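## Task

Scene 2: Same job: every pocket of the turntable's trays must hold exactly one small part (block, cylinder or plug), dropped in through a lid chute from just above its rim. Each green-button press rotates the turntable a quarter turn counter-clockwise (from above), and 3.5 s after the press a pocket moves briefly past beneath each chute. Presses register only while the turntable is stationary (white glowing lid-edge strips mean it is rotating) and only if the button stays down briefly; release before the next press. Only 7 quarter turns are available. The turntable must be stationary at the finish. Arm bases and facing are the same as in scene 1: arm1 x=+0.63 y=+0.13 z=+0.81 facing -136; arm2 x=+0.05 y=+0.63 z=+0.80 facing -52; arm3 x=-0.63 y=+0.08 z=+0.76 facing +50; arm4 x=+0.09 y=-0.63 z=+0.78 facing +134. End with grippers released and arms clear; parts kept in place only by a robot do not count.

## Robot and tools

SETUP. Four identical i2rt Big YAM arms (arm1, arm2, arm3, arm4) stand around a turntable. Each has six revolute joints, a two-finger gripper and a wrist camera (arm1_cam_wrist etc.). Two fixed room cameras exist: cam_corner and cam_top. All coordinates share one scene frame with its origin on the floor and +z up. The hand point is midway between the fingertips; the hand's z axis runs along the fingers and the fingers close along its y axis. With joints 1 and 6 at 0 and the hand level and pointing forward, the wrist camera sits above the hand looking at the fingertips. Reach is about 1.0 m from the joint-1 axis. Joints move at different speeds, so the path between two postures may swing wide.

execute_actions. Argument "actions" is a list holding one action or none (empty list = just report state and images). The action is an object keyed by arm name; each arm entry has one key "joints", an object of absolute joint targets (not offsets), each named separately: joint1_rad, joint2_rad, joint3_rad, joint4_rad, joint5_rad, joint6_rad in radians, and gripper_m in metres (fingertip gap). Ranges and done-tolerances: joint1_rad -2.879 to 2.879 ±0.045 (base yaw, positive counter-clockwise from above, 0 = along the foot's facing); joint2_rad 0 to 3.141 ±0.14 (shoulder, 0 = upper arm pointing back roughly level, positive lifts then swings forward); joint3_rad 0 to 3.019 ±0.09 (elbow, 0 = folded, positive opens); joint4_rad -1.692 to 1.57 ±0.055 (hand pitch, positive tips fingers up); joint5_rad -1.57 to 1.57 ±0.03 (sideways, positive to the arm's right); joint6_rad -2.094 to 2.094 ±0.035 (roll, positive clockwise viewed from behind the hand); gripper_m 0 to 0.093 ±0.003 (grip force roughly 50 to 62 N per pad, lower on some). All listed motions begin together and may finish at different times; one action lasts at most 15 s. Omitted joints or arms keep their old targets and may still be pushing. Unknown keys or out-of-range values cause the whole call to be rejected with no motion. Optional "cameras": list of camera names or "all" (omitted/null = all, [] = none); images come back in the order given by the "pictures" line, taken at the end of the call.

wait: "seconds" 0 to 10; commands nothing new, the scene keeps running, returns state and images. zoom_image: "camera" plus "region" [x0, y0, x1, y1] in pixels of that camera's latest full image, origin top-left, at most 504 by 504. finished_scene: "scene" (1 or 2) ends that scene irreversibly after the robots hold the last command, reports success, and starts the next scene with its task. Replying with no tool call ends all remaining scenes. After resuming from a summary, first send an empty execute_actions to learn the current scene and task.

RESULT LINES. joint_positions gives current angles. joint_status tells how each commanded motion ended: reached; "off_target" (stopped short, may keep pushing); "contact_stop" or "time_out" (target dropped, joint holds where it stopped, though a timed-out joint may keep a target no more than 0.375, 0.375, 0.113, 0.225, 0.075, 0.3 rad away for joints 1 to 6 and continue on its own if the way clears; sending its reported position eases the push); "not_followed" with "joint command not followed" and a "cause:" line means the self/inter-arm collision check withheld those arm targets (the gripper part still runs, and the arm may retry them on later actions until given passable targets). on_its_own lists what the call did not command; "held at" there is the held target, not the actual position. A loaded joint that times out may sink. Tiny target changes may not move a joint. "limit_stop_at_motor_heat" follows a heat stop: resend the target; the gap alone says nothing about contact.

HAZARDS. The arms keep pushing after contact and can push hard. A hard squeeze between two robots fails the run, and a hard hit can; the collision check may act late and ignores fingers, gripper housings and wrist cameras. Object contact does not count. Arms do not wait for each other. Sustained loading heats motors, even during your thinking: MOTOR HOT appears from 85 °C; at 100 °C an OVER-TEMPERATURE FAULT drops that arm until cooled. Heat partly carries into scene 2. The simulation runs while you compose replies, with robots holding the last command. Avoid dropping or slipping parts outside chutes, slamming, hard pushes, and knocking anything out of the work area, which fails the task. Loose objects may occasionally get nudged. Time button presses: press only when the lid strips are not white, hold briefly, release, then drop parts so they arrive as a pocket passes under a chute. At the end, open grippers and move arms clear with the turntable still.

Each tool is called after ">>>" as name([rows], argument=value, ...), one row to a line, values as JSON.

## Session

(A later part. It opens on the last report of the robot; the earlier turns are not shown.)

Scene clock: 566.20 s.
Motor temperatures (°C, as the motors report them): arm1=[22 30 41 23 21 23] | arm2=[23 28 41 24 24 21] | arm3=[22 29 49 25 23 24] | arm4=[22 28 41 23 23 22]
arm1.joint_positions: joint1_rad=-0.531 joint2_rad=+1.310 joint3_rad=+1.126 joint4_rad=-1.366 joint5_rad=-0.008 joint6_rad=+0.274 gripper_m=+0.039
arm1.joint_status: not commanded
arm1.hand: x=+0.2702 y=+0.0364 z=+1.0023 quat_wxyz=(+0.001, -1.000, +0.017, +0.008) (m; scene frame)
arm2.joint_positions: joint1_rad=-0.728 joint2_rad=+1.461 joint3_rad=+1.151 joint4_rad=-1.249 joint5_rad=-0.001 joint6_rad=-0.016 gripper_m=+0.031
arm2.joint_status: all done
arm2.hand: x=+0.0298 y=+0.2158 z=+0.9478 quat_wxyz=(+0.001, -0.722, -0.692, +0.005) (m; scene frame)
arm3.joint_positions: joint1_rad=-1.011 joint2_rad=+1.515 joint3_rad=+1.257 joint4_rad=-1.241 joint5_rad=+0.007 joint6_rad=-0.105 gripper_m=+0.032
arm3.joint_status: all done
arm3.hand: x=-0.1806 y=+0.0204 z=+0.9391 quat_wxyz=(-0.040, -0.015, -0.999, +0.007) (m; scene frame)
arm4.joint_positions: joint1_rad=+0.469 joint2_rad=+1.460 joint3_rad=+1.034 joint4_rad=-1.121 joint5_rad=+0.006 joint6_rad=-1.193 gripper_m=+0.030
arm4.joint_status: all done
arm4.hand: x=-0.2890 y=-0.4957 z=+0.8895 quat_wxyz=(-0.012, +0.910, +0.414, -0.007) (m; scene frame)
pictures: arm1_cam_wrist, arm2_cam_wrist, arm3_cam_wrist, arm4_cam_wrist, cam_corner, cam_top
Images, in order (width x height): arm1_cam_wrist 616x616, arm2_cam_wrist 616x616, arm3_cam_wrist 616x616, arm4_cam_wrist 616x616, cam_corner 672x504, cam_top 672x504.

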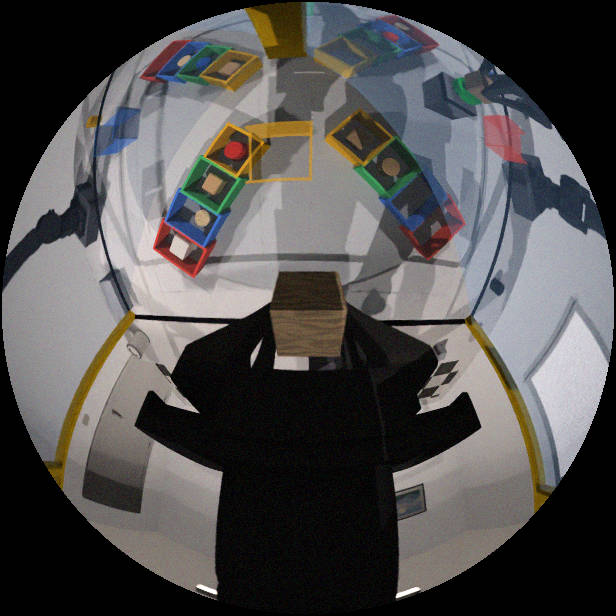

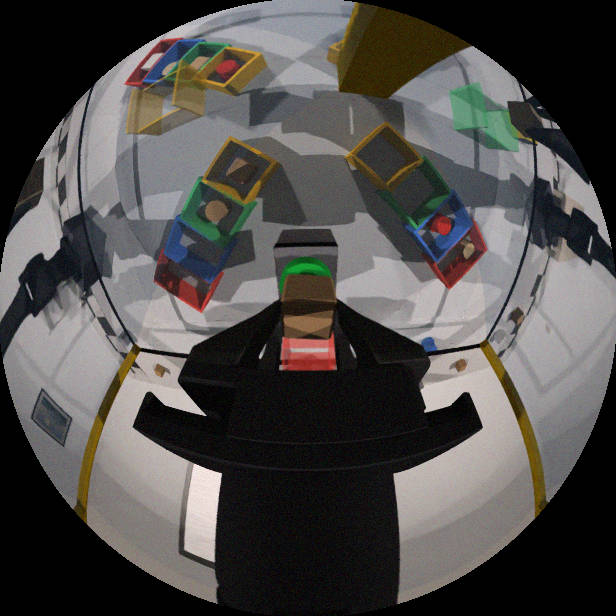

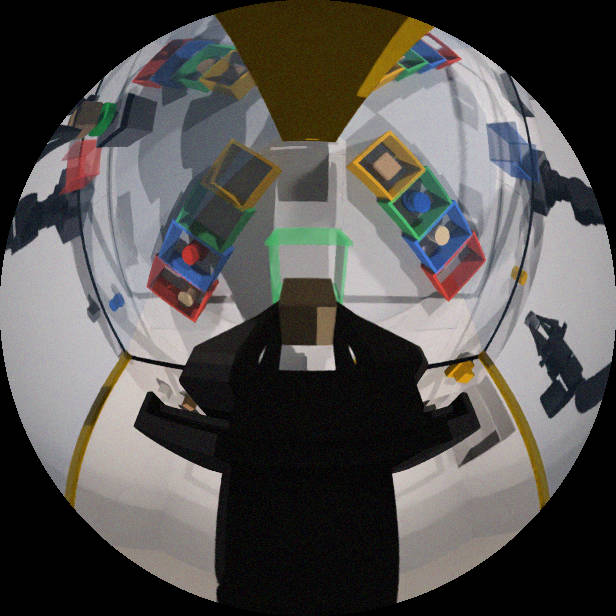

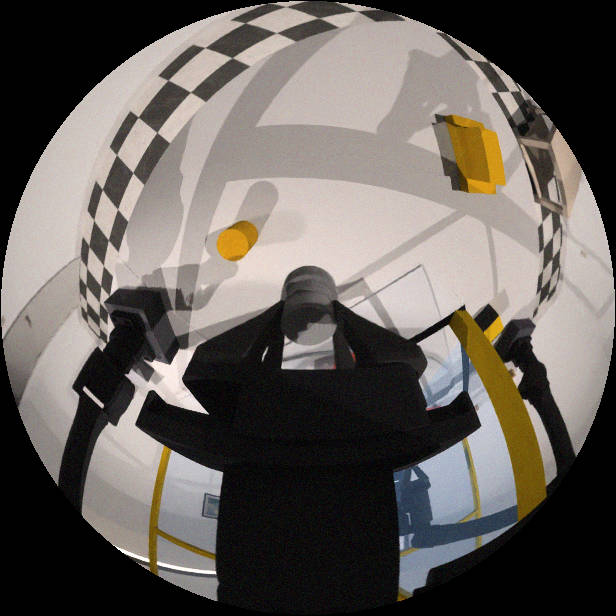

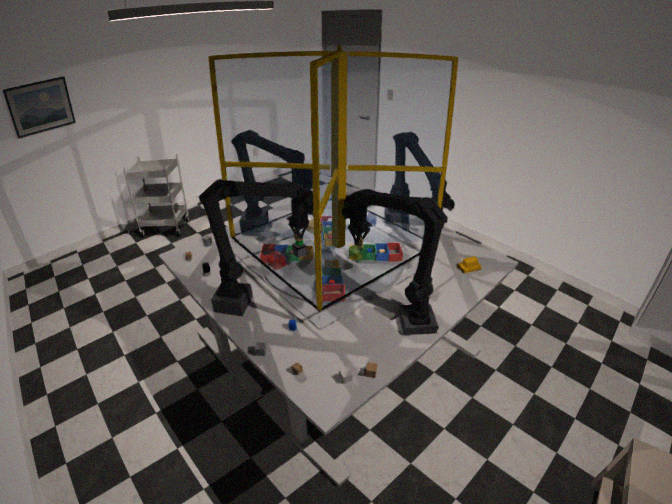

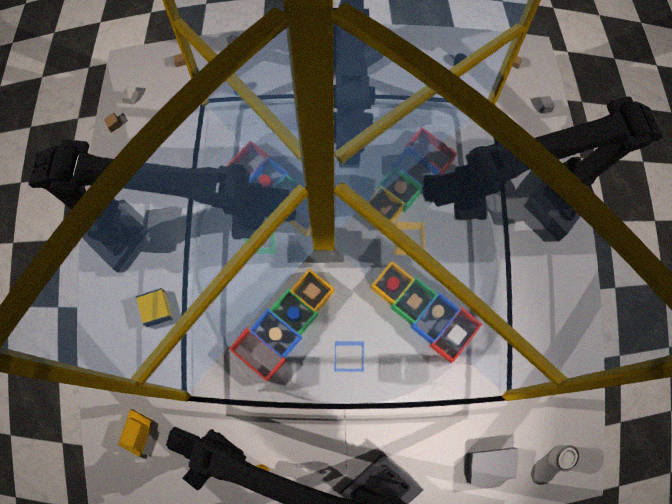

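>>> execute_actions([
  {"arm2":{"joints":{"joint2_rad":1.609,"joint3_rad":1.111}}},
], cameras=[])

>>> execute_actions([
  {"arm2":{"joints":{"joint1_rad":-0.742,"joint2_rad":1.122,"joint3_rad":1.165,"joint4_rad":-1.278}},"arm4":{"joints":{"joint2_rad":1.29,"joint3_rad":1.047,"joint4_rad":-1.32}}},
], cameras=[])

>>> execute_actions([
  {"arm2":{"joints":{"joint3_rad":0.798}}},
], cameras=[])

>>> wait(seconds=0.33)

>>> execute_actions([
  {"arm2":{"joints":{"gripper_m":0.062}},"arm3":{"joints":{"gripper_m":0.062}}},
], cameras=["arm2_cam_wrist","arm3_cam_wrist","cam_top"])

Scene clock: 601.87 s.
Motor temperatures (°C, as the motors report them): arm1=[22 29 41 23 21 23] | arm2=[23 28 41 24 24 21] | arm3=[22 29 49 25 23 24] | arm4=[22 27 41 23 23 22]
arm1.joint_positions: joint1_rad=-0.531 joint2_rad=+1.310 joint3_rad=+1.126 joint4_rad=-1.366 joint5_rad=-0.008 joint6_rad=+0.274 gripper_m=+0.039
arm1.joint_status: not commanded
arm1.hand: x=+0.2702 y=+0.0364 z=+1.0023 quat_wxyz=(+0.001, -1.000, +0.017, +0.008) (m; scene frame)
arm2.joint_positions: joint1_rad=-0.728 joint2_rad=+1.495 joint3_rad=+1.147 joint4_rad=-1.253 joint5_rad=+0.000 joint6_rad=-0.016 gripper_m=+0.031
arm2.joint_status: all done
arm2.hand: x=+0.0298 y=+0.2177 z=+0.9333 quat_wxyz=(+0.015, -0.722, -0.691, -0.009) (m; scene frame)
arm3.joint_positions: joint1_rad=-1.011 joint2_rad=+1.515 joint3_rad=+1.257 joint4_rad=-1.241 joint5_rad=+0.007 joint6_rad=-0.105 gripper_m=+0.032
arm3.joint_status: not commanded
arm3.hand: x=-0.1806 y=+0.0204 z=+0.9391 quat_wxyz=(-0.040, -0.015, -0.999, +0.007) (m; scene frame)
arm4.joint_positions: joint1_rad=+0.469 joint2_rad=+1.460 joint3_rad=+1.034 joint4_rad=-1.121 joint5_rad=+0.006 joint6_rad=-1.193 gripper_m=+0.030
arm4.joint_status: not commanded
arm4.hand: x=-0.2890 y=-0.4957 z=+0.8895 quat_wxyz=(-0.012, +0.910, +0.414, -0.007) (m; scene frame)
pictures: none
No camera images: the call's "cameras" was empty. Leave "cameras" out to get every camera's image.

Scene clock: 603.20 s.
Motor temperatures (°C, as the motors report them): arm1=[22 29 41 23 21 23] | arm2=[23 28 41 24 24 21] | arm3=[22 29 49 25 23 24] | arm4=[22 27 41 23 23 22]
arm1.joint_positions: joint1_rad=-0.531 joint2_rad=+1.310 joint3_rad=+1.126 joint4_rad=-1.366 joint5_rad=-0.008 joint6_rad=+0.274 gripper_m=+0.039
arm1.joint_status: not commanded
arm1.hand: x=+0.2702 y=+0.0364 z=+1.0023 quat_wxyz=(+0.001, -1.000, +0.017, +0.008) (m; scene frame)
arm2.joint_positions: joint1_rad=-0.735 joint2_rad=+1.111 joint3_rad=+1.151 joint4_rad=-1.266 joint5_rad=-0.001 joint6_rad=-0.017 gripper_m=+0.031
arm2.joint_status: all done
arm2.hand: x=+0.0306 y=+0.2503 z=+1.0802 quat_wxyz=(-0.112, -0.713, -0.680, +0.127) (m; scene frame)
arm3.joint_positions: joint1_rad=-1.011 joint2_rad=+1.515 joint3_rad=+1.257 joint4_rad=-1.241 joint5_rad=+0.007 joint6_rad=-0.105 gripper_m=+0.032
arm3.joint_status: not commanded
arm3.hand: x=-0.1806 y=+0.0204 z=+0.9391 quat_wxyz=(-0.040, -0.015, -0.999, +0.007) (m; scene frame)
arm4.joint_positions: joint1_rad=+0.469 joint2_rad=+1.285 joint3_rad=+1.032 joint4_rad=-1.312 joint5_rad=+0.006 joint6_rad=-1.193 gripper_m=+0.030
arm4.joint_status: all done
arm4.hand: x=-0.2417 y=-0.5125 z=+0.9499 quat_wxyz=(-0.006, +0.910, +0.414, -0.001) (m; scene frame)
pictures: none
No camera images: the call's "cameras" was empty. Leave "cameras" out to get every camera's image.

Scene clock: 604.27 s.
Motor temperatures (°C, as the motors report them): arm1=[22 29 41 23 21 23] | arm2=[23 28 41 24 24 21] | arm3=[22 29 49 25 23 24] | arm4=[22 27 41 23 23 22]
arm1.joint_positions: joint1_rad=-0.531 joint2_rad=+1.310 joint3_rad=+1.126 joint4_rad=-1.366 joint5_rad=-0.008 joint6_rad=+0.274 gripper_m=+0.039
arm1.joint_status: not commanded
arm1.hand: x=+0.2702 y=+0.0364 z=+1.0023 quat_wxyz=(+0.001, -1.000, +0.017, +0.008) (m; scene frame)
arm2.joint_positions: joint1_rad=-0.735 joint2_rad=+1.115 joint3_rad=+0.789 joint4_rad=-1.269 joint5_rad=-0.001 joint6_rad=-0.017 gripper_m=+0.031
arm2.joint_status: all done
arm2.hand: x=+0.0364 y=+0.3580 z=+0.9290 quat_wxyz=(+0.012, -0.724, -0.689, -0.008) (m; scene frame)
arm3.joint_positions: joint1_rad=-1.011 joint2_rad=+1.515 joint3_rad=+1.257 joint4_rad=-1.241 joint5_rad=+0.007 joint6_rad=-0.105 gripper_m=+0.032
arm3.joint_status: not commanded
arm3.hand: x=-0.1806 y=+0.0204 z=+0.9391 quat_wxyz=(-0.040, -0.015, -0.999, +0.007) (m; scene frame)
arm4.joint_positions: joint1_rad=+0.469 joint2_rad=+1.285 joint3_rad=+1.032 joint4_rad=-1.312 joint5_rad=+0.006 joint6_rad=-1.193 gripper_m=+0.030
arm4.joint_status: not commanded
arm4.hand: x=-0.2417 y=-0.5125 z=+0.9499 quat_wxyz=(-0.006, +0.910, +0.414, -0.001) (m; scene frame)
pictures: none
No camera images: the call's "cameras" was empty. Leave "cameras" out to get every camera's image.

Scene clock: 604.60 s.
Motor temperatures (°C, as the motors report them): arm1=[22 29 41 23 21 23] | arm2=[23 28 41 24 24 21] | arm3=[22 29 49 25 23 24] | arm4=[22 27 41 23 23 22]
arm1.joint_positions: joint1_rad=-0.531 joint2_rad=+1.310 joint3_rad=+1.126 joint4_rad=-1.366 joint5_rad=-0.008 joint6_rad=+0.274 gripper_m=+0.039
arm1.joint_status: not commanded
arm1.hand: x=+0.2702 y=+0.0364 z=+1.0023 quat_wxyz=(+0.001, -1.000, +0.017, +0.008) (m; scene frame)
arm2.joint_positions: joint1_rad=-0.735 joint2_rad=+1.115 joint3_rad=+0.789 joint4_rad=-1.269 joint5_rad=-0.001 joint6_rad=-0.017 gripper_m=+0.031
arm2.joint_status: all done
arm2.hand: x=+0.0364 y=+0.3580 z=+0.9290 quat_wxyz=(+0.012, -0.724, -0.689, -0.008) (m; scene frame)
arm3.joint_positions: joint1_rad=-1.011 joint2_rad=+1.515 joint3_rad=+1.257 joint4_rad=-1.241 joint5_rad=+0.007 joint6_rad=-0.105 gripper_m=+0.032
arm3.joint_status: not commanded
arm3.hand: x=-0.1806 y=+0.0204 z=+0.9391 quat_wxyz=(-0.040, -0.015, -0.999, +0.007) (m; scene frame)
arm4.joint_positions: joint1_rad=+0.469 joint2_rad=+1.285 joint3_rad=+1.032 joint4_rad=-1.312 joint5_rad=+0.006 joint6_rad=-1.193 gripper_m=+0.030
arm4.joint_status: not commanded
arm4.hand: x=-0.2417 y=-0.5125 z=+0.9499 quat_wxyz=(-0.006, +0.910, +0.414, -0.001) (m; scene frame)
wait: 0.33 s; at rest by 0.27 s
pictures: arm1_cam_wrist, arm2_cam_wrist, arm3_cam_wrist, arm4_cam_wrist, cam_corner, cam_top
Images, in order (width x height): arm1_cam_wrist 616x616, arm2_cam_wrist 616x616, arm3_cam_wrist 616x616, arm4_cam_wrist 616x616, cam_corner 672x504, cam_top 672x504.

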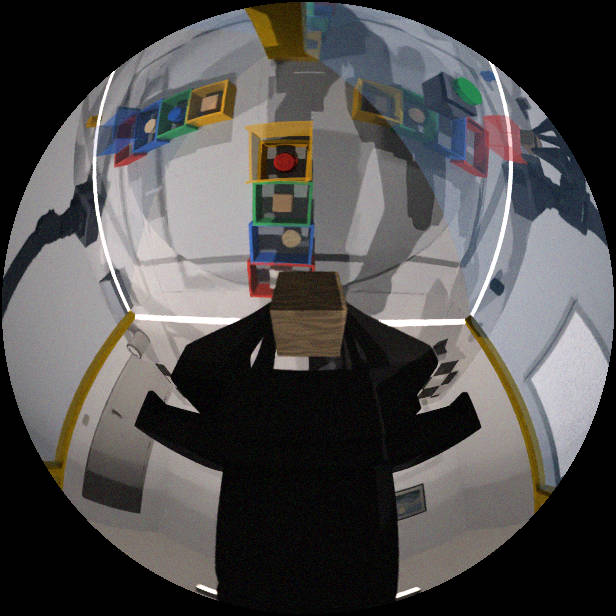

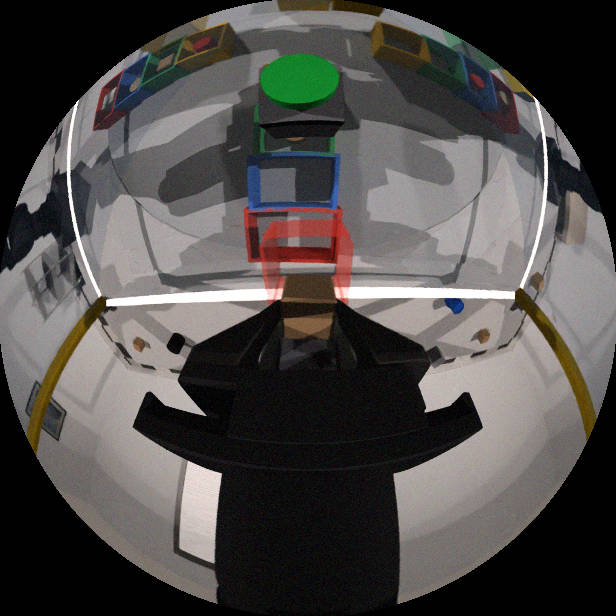

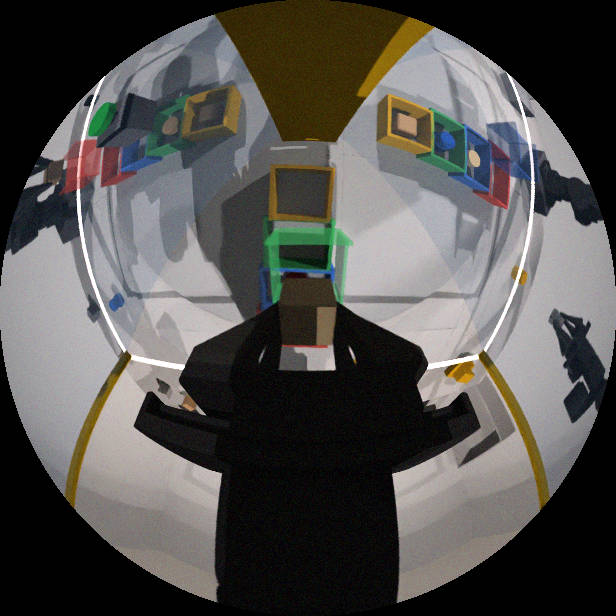

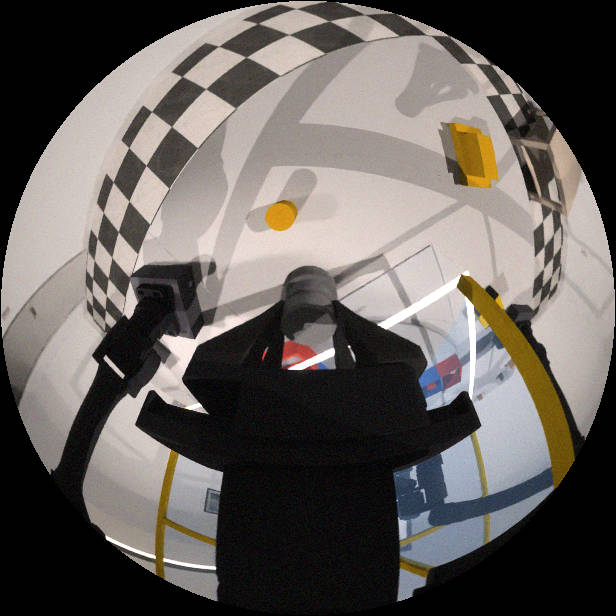

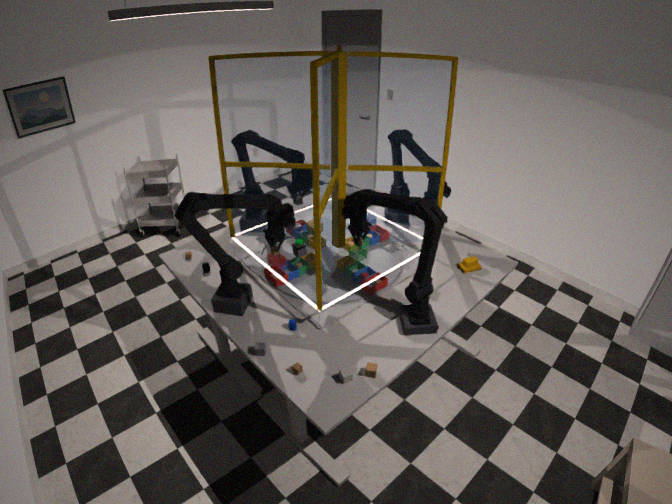

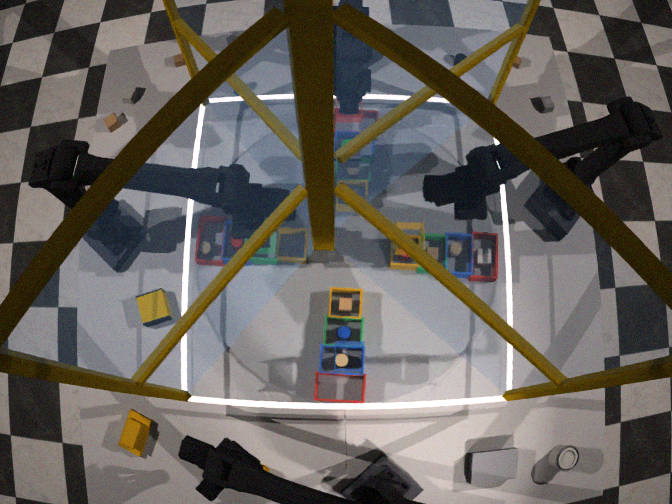

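Scene clock: 605.17 s.
Motor temperatures (°C, as the motors report them): arm1=[22 29 41 23 21 23] | arm2=[23 28 41 24 24 21] | arm3=[22 29 49 25 23 24] | arm4=[22 27 41 23 23 22]
arm1.joint_positions: joint1_rad=-0.531 joint2_rad=+1.310 joint3_rad=+1.126 joint4_rad=-1.366 joint5_rad=-0.008 joint6_rad=+0.274 gripper_m=+0.039
arm1.joint_status: not commanded
arm1.hand: x=+0.2702 y=+0.0364 z=+1.0023 quat_wxyz=(+0.001, -1.000, +0.017, +0.008) (m; scene frame)
arm2.joint_positions: joint1_rad=-0.735 joint2_rad=+1.115 joint3_rad=+0.789 joint4_rad=-1.269 joint5_rad=-0.001 joint6_rad=-0.017 gripper_m=+0.062
arm2.joint_status: all done
arm2.hand: x=+0.0364 y=+0.3580 z=+0.9290 quat_wxyz=(+0.012, -0.724, -0.689, -0.008) (m; scene frame)
arm3.joint_positions: joint1_rad=-1.011 joint2_rad=+1.515 joint3_rad=+1.257 joint4_rad=-1.241 joint5_rad=+0.007 joint6_rad=-0.104 gripper_m=+0.062
arm3.joint_status: all done
arm3.hand: x=-0.1806 y=+0.0204 z=+0.9391 quat_wxyz=(-0.040, -0.015, -0.999, +0.007) (m; scene frame)
arm4.joint_positions: joint1_rad=+0.469 joint2_rad=+1.285 joint3_rad=+1.032 joint4_rad=-1.312 joint5_rad=+0.006 joint6_rad=-1.193 gripper_m=+0.030
arm4.joint_status: not commanded
arm4.hand: x=-0.2417 y=-0.5125 z=+0.9499 quat_wxyz=(-0.006, +0.910, +0.414, -0.001) (m; scene frame)
pictures: arm2_cam_wrist, arm3_cam_wrist, cam_top
Images, in order (width x height): arm2_cam_wrist 616x616, arm3_cam_wrist 616x616, cam_top 672x504.

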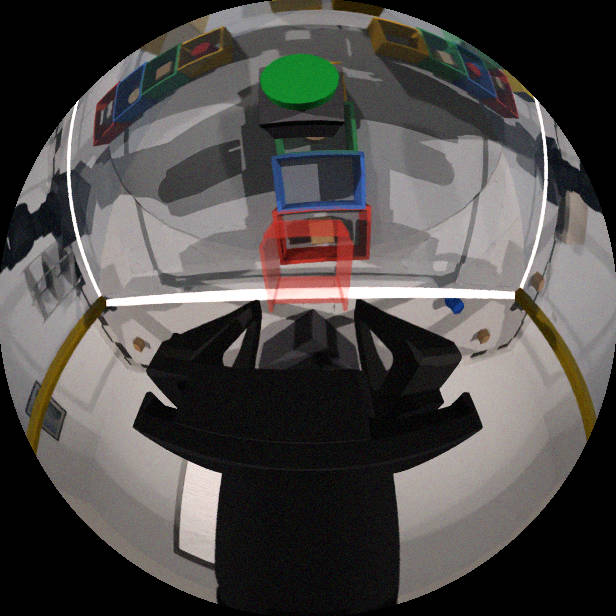

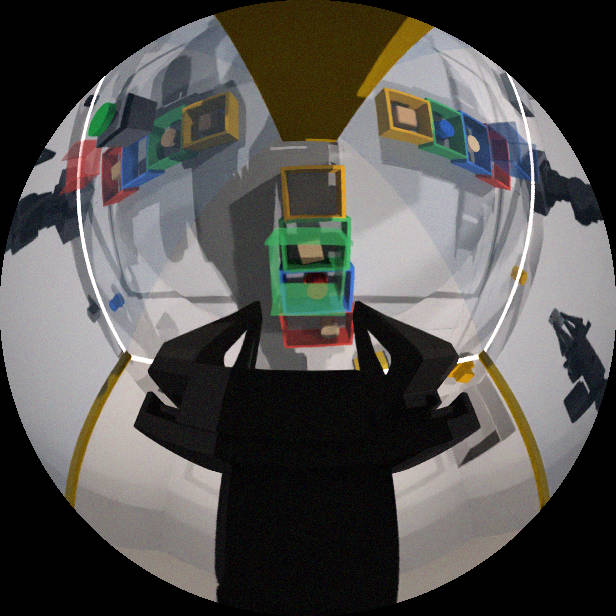

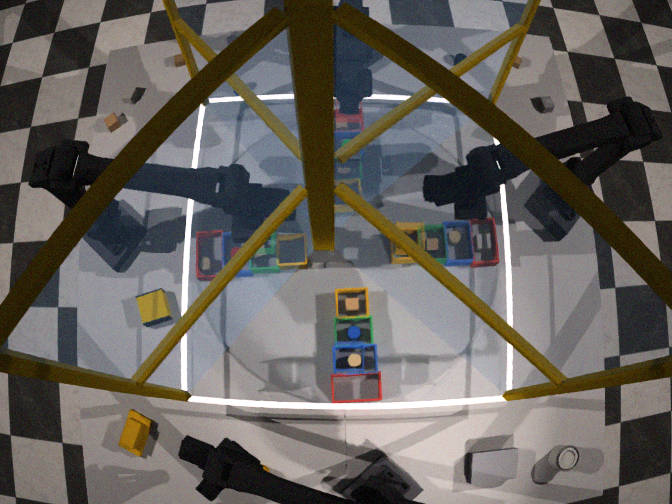

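>>> execute_actions(actions=[], cameras=["cam_corner","arm2_cam_wrist","cam_top"])

>>> zoom_image(camera="cam_corner", region=[200, 280, 400, 430])

>>> zoom_image(camera="cam_corner", region=[150, 215, 270, 305])

Scene clock: 625.03 s.
Motor temperatures (°C, as the motors report them): arm1=[22 29 41 23 21 23] | arm2=[23 28 41 24 24 21] | arm3=[22 29 49 25 23 24] | arm4=[22 27 42 23 23 22]
arm1.joint_positions: joint1_rad=-0.531 joint2_rad=+1.310 joint3_rad=+1.126 joint4_rad=-1.366 joint5_rad=-0.008 joint6_rad=+0.274 gripper_m=+0.039
arm1.joint_status: not commanded
arm1.hand: x=+0.2702 y=+0.0364 z=+1.0023 quat_wxyz=(+0.001, -1.000, +0.017, +0.008) (m; scene frame)
arm2.joint_positions: joint1_rad=-0.735 joint2_rad=+1.115 joint3_rad=+0.789 joint4_rad=-1.269 joint5_rad=-0.001 joint6_rad=-0.017 gripper_m=+0.062
arm2.joint_status: all done
arm2.hand: x=+0.0364 y=+0.3580 z=+0.9290 quat_wxyz=(+0.012, -0.724, -0.689, -0.008) (m; scene frame)
arm3.joint_positions: joint1_rad=-1.011 joint2_rad=+1.515 joint3_rad=+1.257 joint4_rad=-1.241 joint5_rad=+0.007 joint6_rad=-0.104 gripper_m=+0.062
arm3.joint_status: all done
arm3.hand: x=-0.1806 y=+0.0204 z=+0.9391 quat_wxyz=(-0.040, -0.015, -0.999, +0.007) (m; scene frame)
arm4.joint_positions: joint1_rad=+0.469 joint2_rad=+1.285 joint3_rad=+1.032 joint4_rad=-1.312 joint5_rad=+0.006 joint6_rad=-1.193 gripper_m=+0.030
arm4.joint_status: not commanded
arm4.hand: x=-0.2417 y=-0.5125 z=+0.9499 quat_wxyz=(-0.006, +0.910, +0.414, -0.001) (m; scene frame)
pictures: arm2_cam_wrist, cam_corner, cam_top
Images, in order (width x height): arm2_cam_wrist 616x616, cam_corner 672x504, cam_top 672x504.

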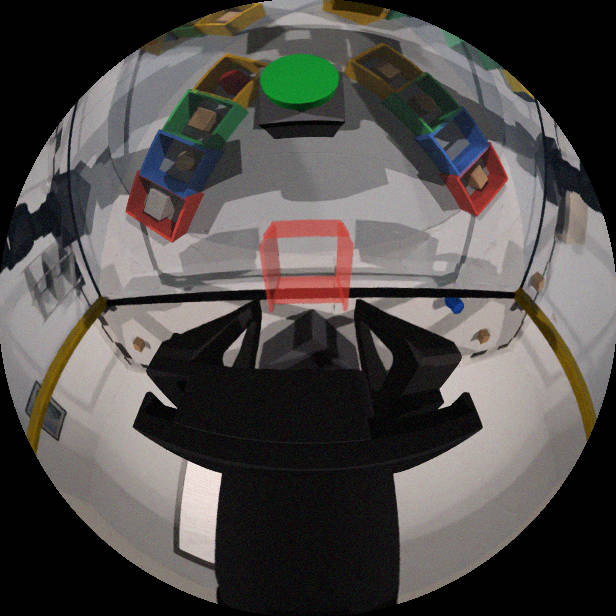

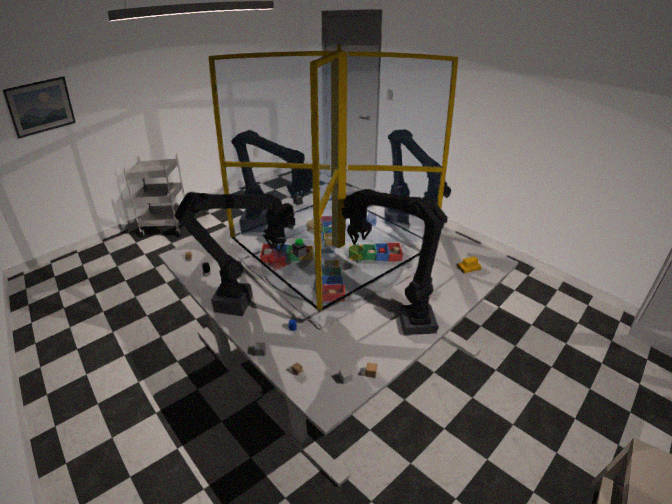

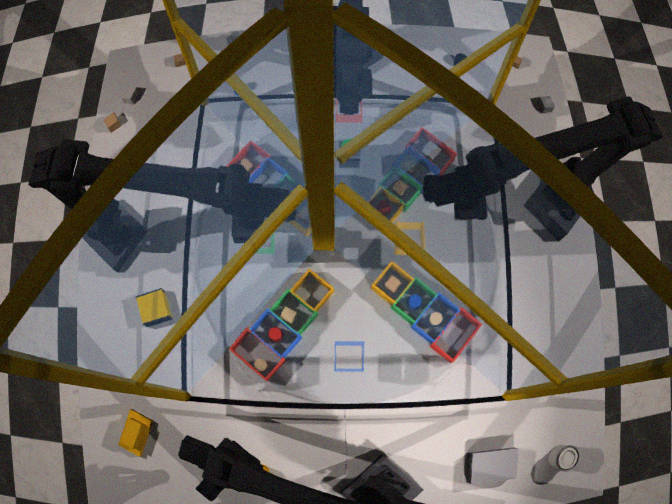

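Region (200, 280, 400, 430) of cam_corner's 672x504 image, scaled by 2.520, with more detail than that image has; it fills the top 378 rows of this view, and the rest is white.

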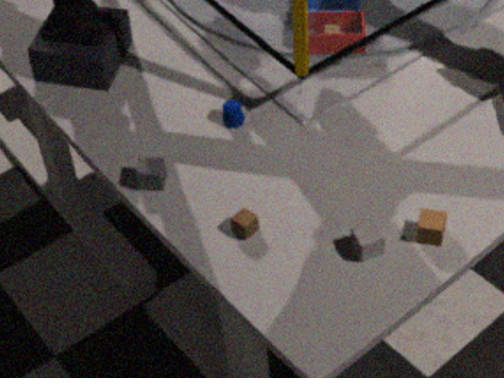

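Region (150, 215, 270, 305) of cam_corner's 672x504 image, scaled by 4.200, with more detail than that image has; it fills the top 378 rows of this view, and the rest is white.

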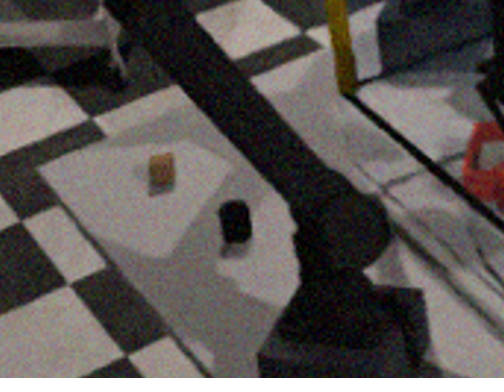

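>>> zoom_image(camera="cam_corner", region=[235, 325, 315, 385])

Region (235, 325, 315, 385) of cam_corner's 672x504 image, scaled by 6.300, with more detail than that image has; it fills the top 378 rows of this view, and the rest is white.

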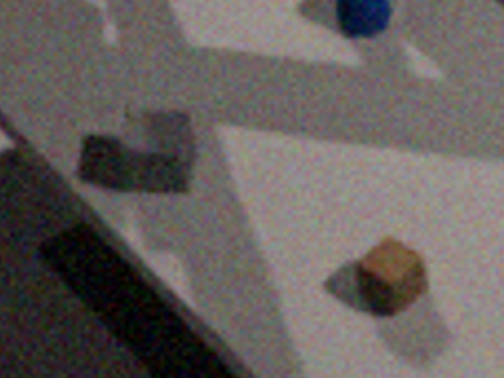

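>>> execute_actions([
  {"arm2":{"joints":{"joint1_rad":-2.456,"joint3_rad":0.802,"joint6_rad":0.63,"gripper_m":0.078}},"arm3":{"joints":{"joint2_rad":0.95,"joint3_rad":1.27,"joint4_rad":-1.65}},"arm4":{"joints":{"joint1_rad":-0.558,"joint4_rad":-1.235,"joint6_rad":-1.375}},"arm1":{"joints":{"joint2_rad":1.625,"joint3_rad":1.346,"joint4_rad":-1.21}}},
])

Scene clock: 662.97 s.
Motor temperatures (°C, as the motors report them): arm1=[22 29 42 23 21 23] | arm2=[23 27 40 24 24 21] | arm3=[22 29 50 25 23 24] | arm4=[22 27 42 23 23 22]
arm1.joint_positions: joint1_rad=-0.531 joint2_rad=+1.629 joint3_rad=+1.317 joint4_rad=-1.213 joint5_rad=-0.008 joint6_rad=+0.274 gripper_m=+0.039
arm1.joint_status: all done
arm1.hand: x=+0.1573 y=+0.0098 z=+0.9453 quat_wxyz=(-0.002, -1.000, +0.017, +0.020) (m; scene frame)
arm2.joint_positions: joint1_rad=-2.454 joint2_rad=+1.115 joint3_rad=+0.789 joint4_rad=-1.269 joint5_rad=-0.001 joint6_rad=+0.614 gripper_m=+0.078
arm2.joint_status: all done
arm2.hand: x=-0.2111 y=+0.6877 z=+0.9326 quat_wxyz=(+0.002, -0.915, +0.403, -0.007) (m; scene frame)
arm3.joint_positions: joint1_rad=-1.011 joint2_rad=+0.952 joint3_rad=+1.257 joint4_rad=-1.645 joint5_rad=+0.007 joint6_rad=-0.104 gripper_m=+0.062
arm3.joint_status: all done
arm3.hand: x=-0.3584 y=+0.0438 z=+1.1215 quat_wxyz=(-0.120, -0.015, -0.993, +0.016) (m; scene frame)
arm4.joint_positions: joint1_rad=-0.560 joint2_rad=+1.285 joint3_rad=+1.032 joint4_rad=-1.241 joint5_rad=+0.006 joint6_rad=-1.367 gripper_m=+0.030
arm4.joint_status: all done
arm4.hand: x=+0.0164 y=-0.2690 z=+0.9504 quat_wxyz=(-0.040, +0.999, -0.001, -0.007) (m; scene frame)
pictures: arm1_cam_wrist, arm2_cam_wrist, arm3_cam_wrist, arm4_cam_wrist, cam_corner, cam_top
Images, in order (width x height): arm1_cam_wrist 616x616, arm2_cam_wrist 616x616, arm3_cam_wrist 616x616, arm4_cam_wrist 616x616, cam_corner 672x504, cam_top 672x504.

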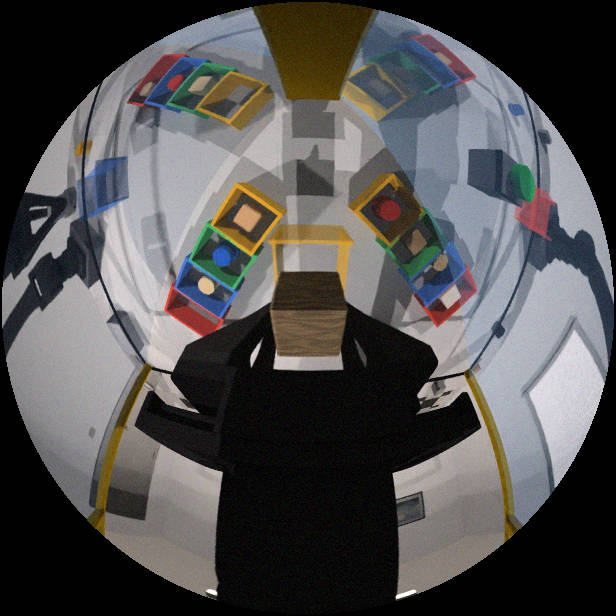

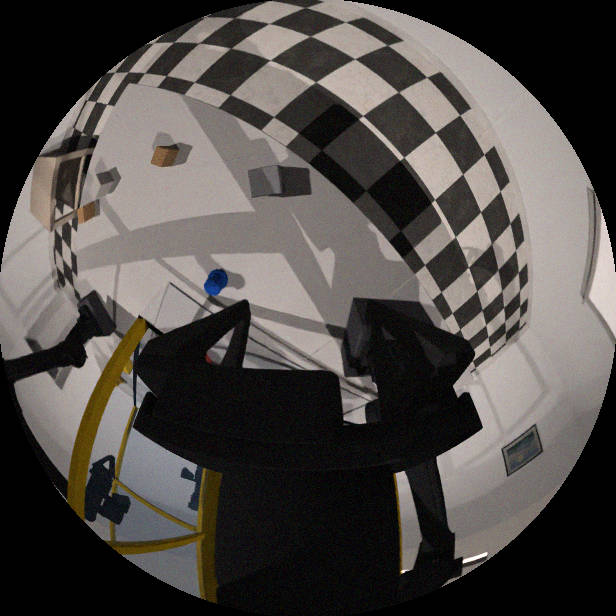

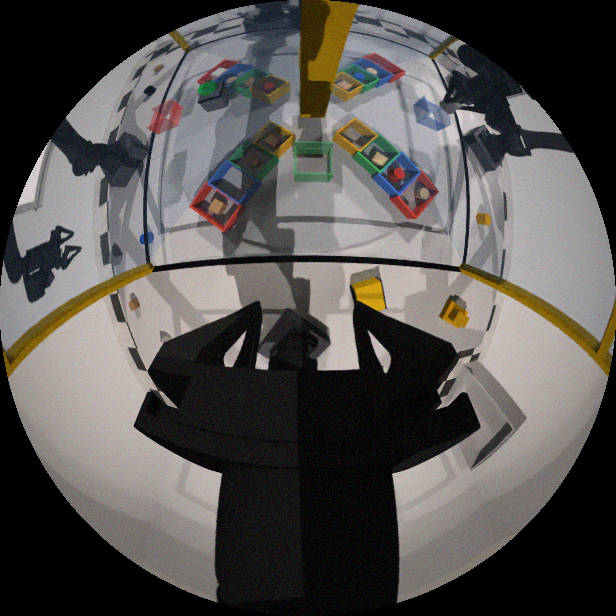

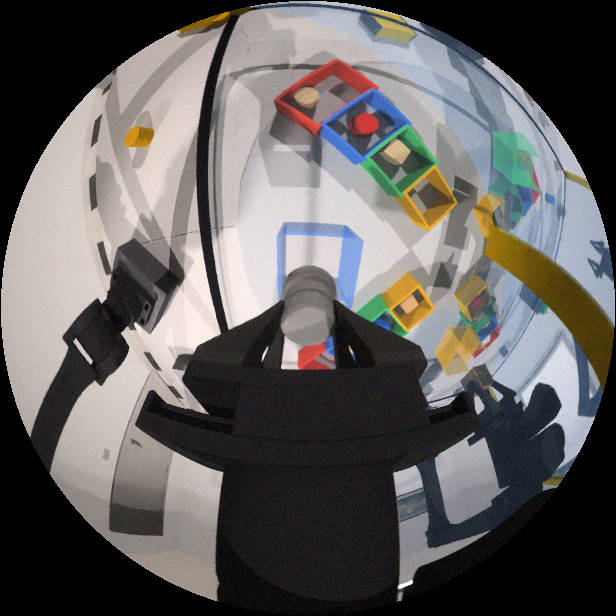

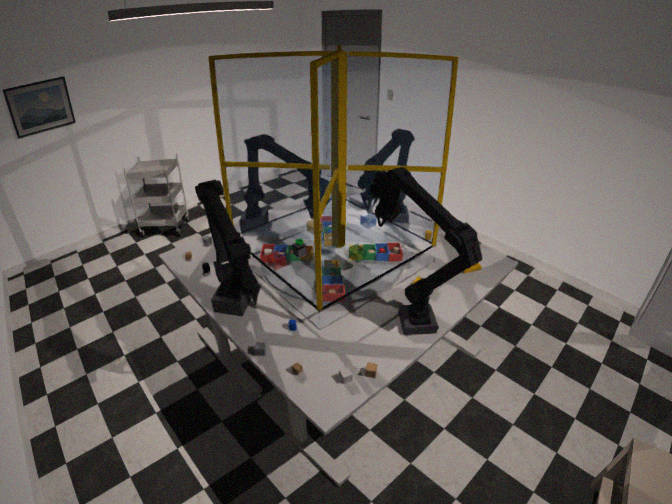

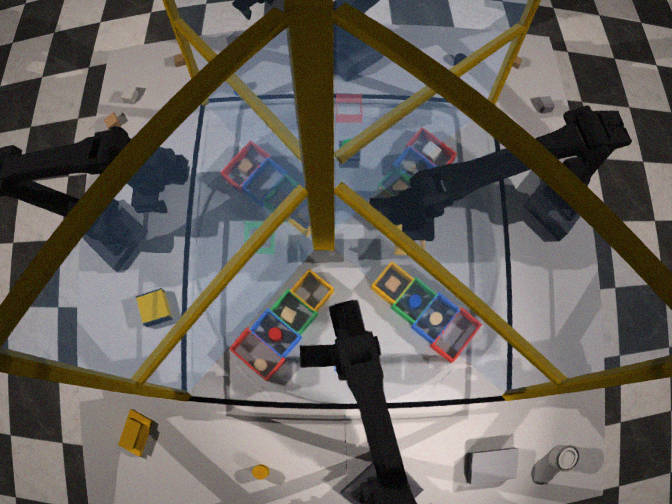

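>>> zoom_image(camera="arm2_cam_wrist", region=[230, 140, 330, 220])

>>> zoom_image(camera="arm1_cam_wrist", region=[245, 205, 375, 325])

>>> zoom_image(camera="arm4_cam_wrist", region=[245, 205, 385, 355])

Region (230, 140, 330, 220) of arm2_cam_wrist's 616x616 image, scaled by 5.040, with more detail than that image has; it fills the top 403 rows of this view, and the rest is white.

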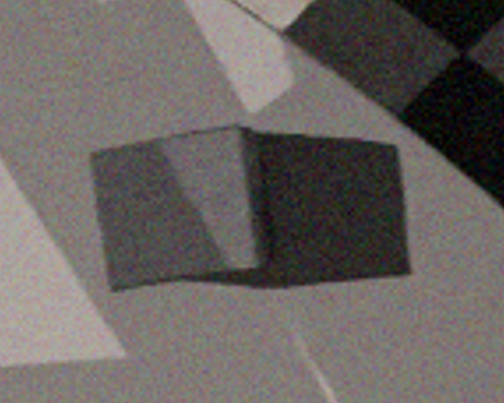

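Region (245, 205, 375, 325) of arm1_cam_wrist's 616x616 image, scaled by 3.877, with more detail than that image has; it fills the top 465 rows of this view, and the rest is white.

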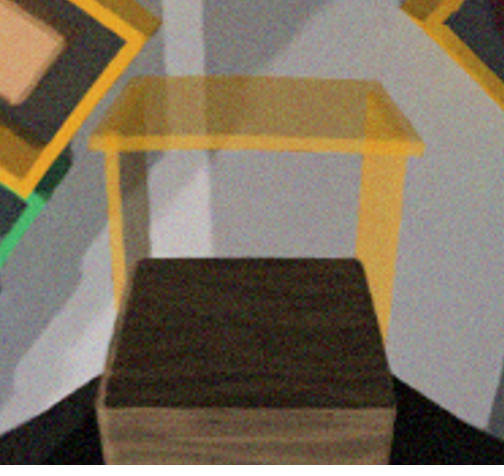

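Region (245, 205, 385, 355) of arm4_cam_wrist's 616x616 image, scaled by 3.360, with more detail than that image has; it fills the left 470 columns of this view, and the rest is white.

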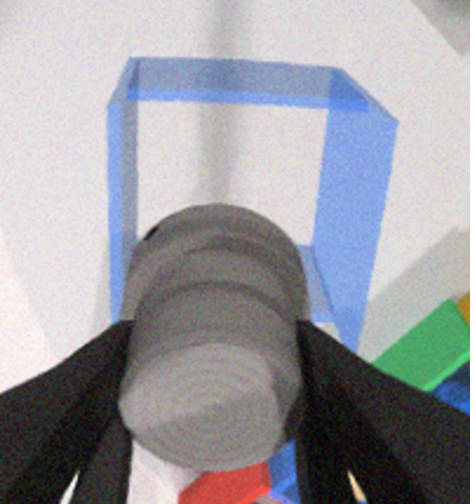

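>>> execute_actions([
  {"arm2":{"joints":{"joint2_rad":1.7215,"joint3_rad":0.802,"joint4_rad":-0.655,"joint6_rad":0.517}},"arm3":{"joints":{"joint2_rad":0.75,"joint3_rad":0.82,"joint4_rad":-1.6}},"arm4":{"joints":{"joint2_rad":1.32,"joint3_rad":1.103,"joint4_rad":-1.266}},"arm1":{"joints":{"joint1_rad":-0.541,"joint2_rad":1.655,"joint3_rad":1.33,"joint4_rad":-1.187}}},
], cameras=["arm1_cam_wrist","arm2_cam_wrist","arm4_cam_wrist","cam_corner"])

Scene clock: 708.53 s.
Motor temperatures (°C, as the motors report them): arm1=[22 31 43 23 21 23] | arm2=[23 27 41 24 24 21] | arm3=[22 28 49 25 23 24] | arm4=[22 27 43 23 23 22]
arm1.joint_positions: joint1_rad=-0.531 joint2_rad=+1.631 joint3_rad=+1.317 joint4_rad=-1.197 joint5_rad=-0.008 joint6_rad=+0.274 gripper_m=+0.039
arm1.joint_status: all done
arm1.hand: x=+0.1535 y=+0.0089 z=+0.9448 quat_wxyz=(-0.004, -0.999, +0.017, +0.027) (m; scene frame)
arm2.joint_positions: joint1_rad=-2.454 joint2_rad=+1.716 joint3_rad=+0.789 joint4_rad=-0.670 joint5_rad=-0.001 joint6_rad=+0.533 gripper_m=+0.078
arm2.joint_status: all done
arm2.hand: x=-0.3052 y=+0.7087 z=+0.7451 quat_wxyz=(+0.002, -0.931, +0.365, -0.008) (m; scene frame)
arm3.joint_positions: joint1_rad=-1.011 joint2_rad=+0.754 joint3_rad=+0.818 joint4_rad=-1.608 joint5_rad=+0.007 joint6_rad=-0.104 gripper_m=+0.062
arm3.joint_status: all done
arm3.hand: x=-0.4541 y=+0.0570 z=+0.9845 quat_wxyz=(-0.018, -0.015, -1.000, +0.004) (m; scene frame)
arm4.joint_positions: joint1_rad=-0.560 joint2_rad=+1.315 joint3_rad=+1.042 joint4_rad=-1.257 joint5_rad=+0.006 joint6_rad=-1.367 gripper_m=+0.030
arm4.joint_status: all done
arm4.hand: x=+0.0162 y=-0.2683 z=+0.9439 quat_wxyz=(-0.022, +1.000, -0.001, -0.003) (m; scene frame)
pictures: arm1_cam_wrist, arm2_cam_wrist, arm4_cam_wrist, cam_corner
Images, in order (width x height): arm1_cam_wrist 616x616, arm2_cam_wrist 616x616, arm4_cam_wrist 616x616, cam_corner 672x504.

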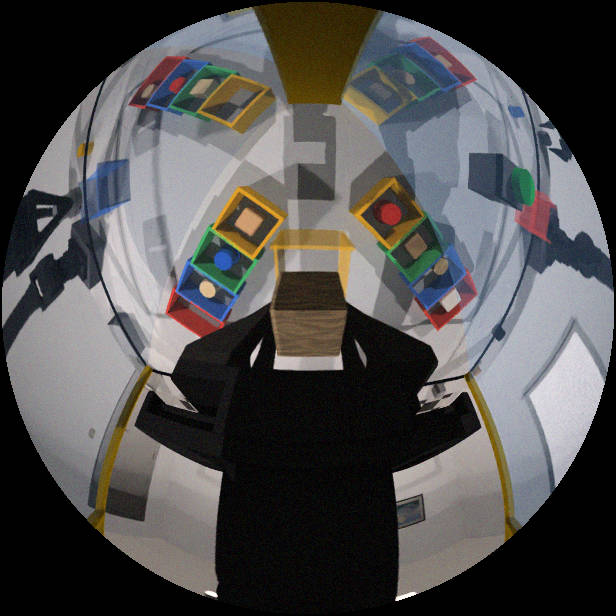

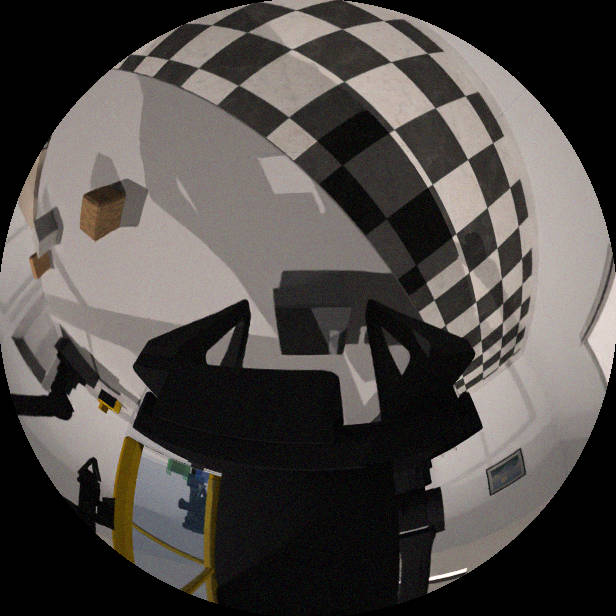

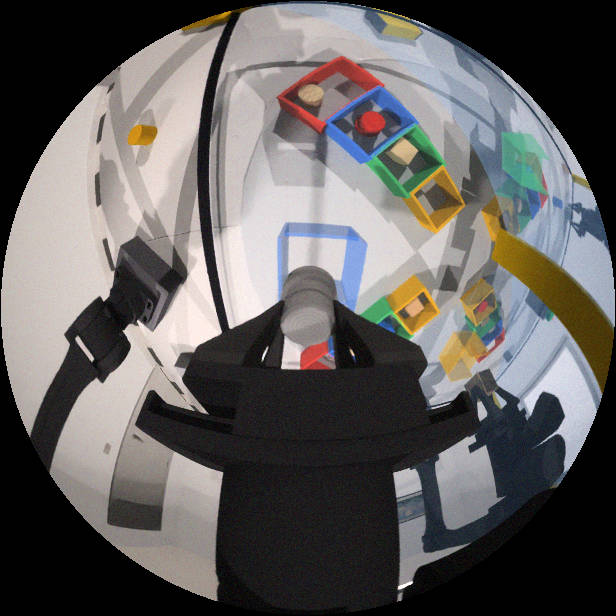

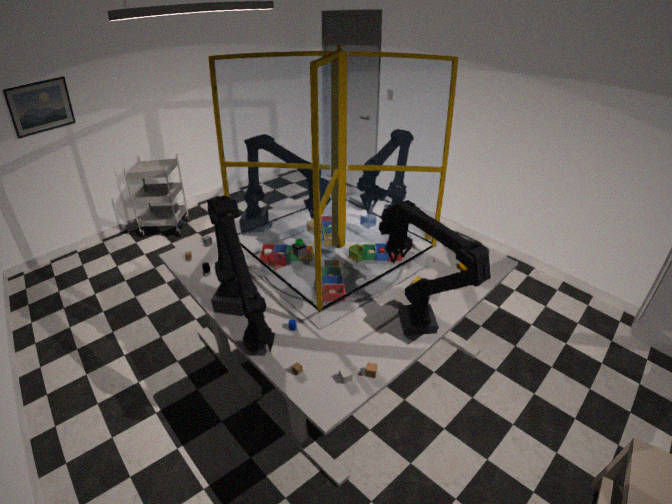

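>>> execute_actions([
  {"arm2":{"joints":{"gripper_m":0.029}}},
], cameras=["arm2_cam_wrist"])

Scene clock: 756.90 s.
Motor temperatures (°C, as the motors report them): arm1=[22 30 42 23 21 23] | arm2=[23 28 38 24 24 21] | arm3=[22 27 48 25 23 24] | arm4=[22 27 47 23 23 22]
arm1.joint_positions: joint1_rad=-0.531 joint2_rad=+1.631 joint3_rad=+1.317 joint4_rad=-1.197 joint5_rad=-0.008 joint6_rad=+0.274 gripper_m=+0.039
arm1.joint_status: not commanded
arm1.hand: x=+0.1535 y=+0.0089 z=+0.9448 quat_wxyz=(-0.004, -0.999, +0.017, +0.027) (m; scene frame)
arm2.joint_positions: joint1_rad=-2.454 joint2_rad=+1.716 joint3_rad=+0.789 joint4_rad=-0.669 joint5_rad=+0.000 joint6_rad=+0.532 gripper_m=+0.039
arm2.joint_status: gripper_m off_target (ended at +0.039, target +0.029)
arm2.hand: x=-0.3054 y=+0.7090 z=+0.7451 quat_wxyz=(+0.003, -0.931, +0.365, -0.008) (m; scene frame)
arm3.joint_positions: joint1_rad=-1.011 joint2_rad=+0.754 joint3_rad=+0.818 joint4_rad=-1.608 joint5_rad=+0.007 joint6_rad=-0.104 gripper_m=+0.062
arm3.joint_status: not commanded
arm3.hand: x=-0.4541 y=+0.0570 z=+0.9845 quat_wxyz=(-0.018, -0.015, -1.000, +0.004) (m; scene frame)
arm4.joint_positions: joint1_rad=-0.560 joint2_rad=+1.315 joint3_rad=+1.042 joint4_rad=-1.257 joint5_rad=+0.006 joint6_rad=-1.367 gripper_m=+0.030
arm4.joint_status: not commanded
arm4.hand: x=+0.0162 y=-0.2683 z=+0.9439 quat_wxyz=(-0.022, +1.000, -0.001, -0.003) (m; scene frame)
pictures: arm2_cam_wrist
Images, in order (width x height): arm2_cam_wrist 616x616.

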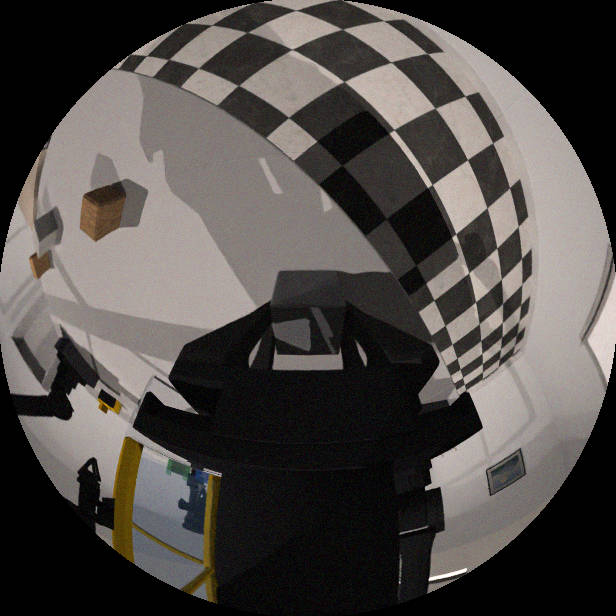

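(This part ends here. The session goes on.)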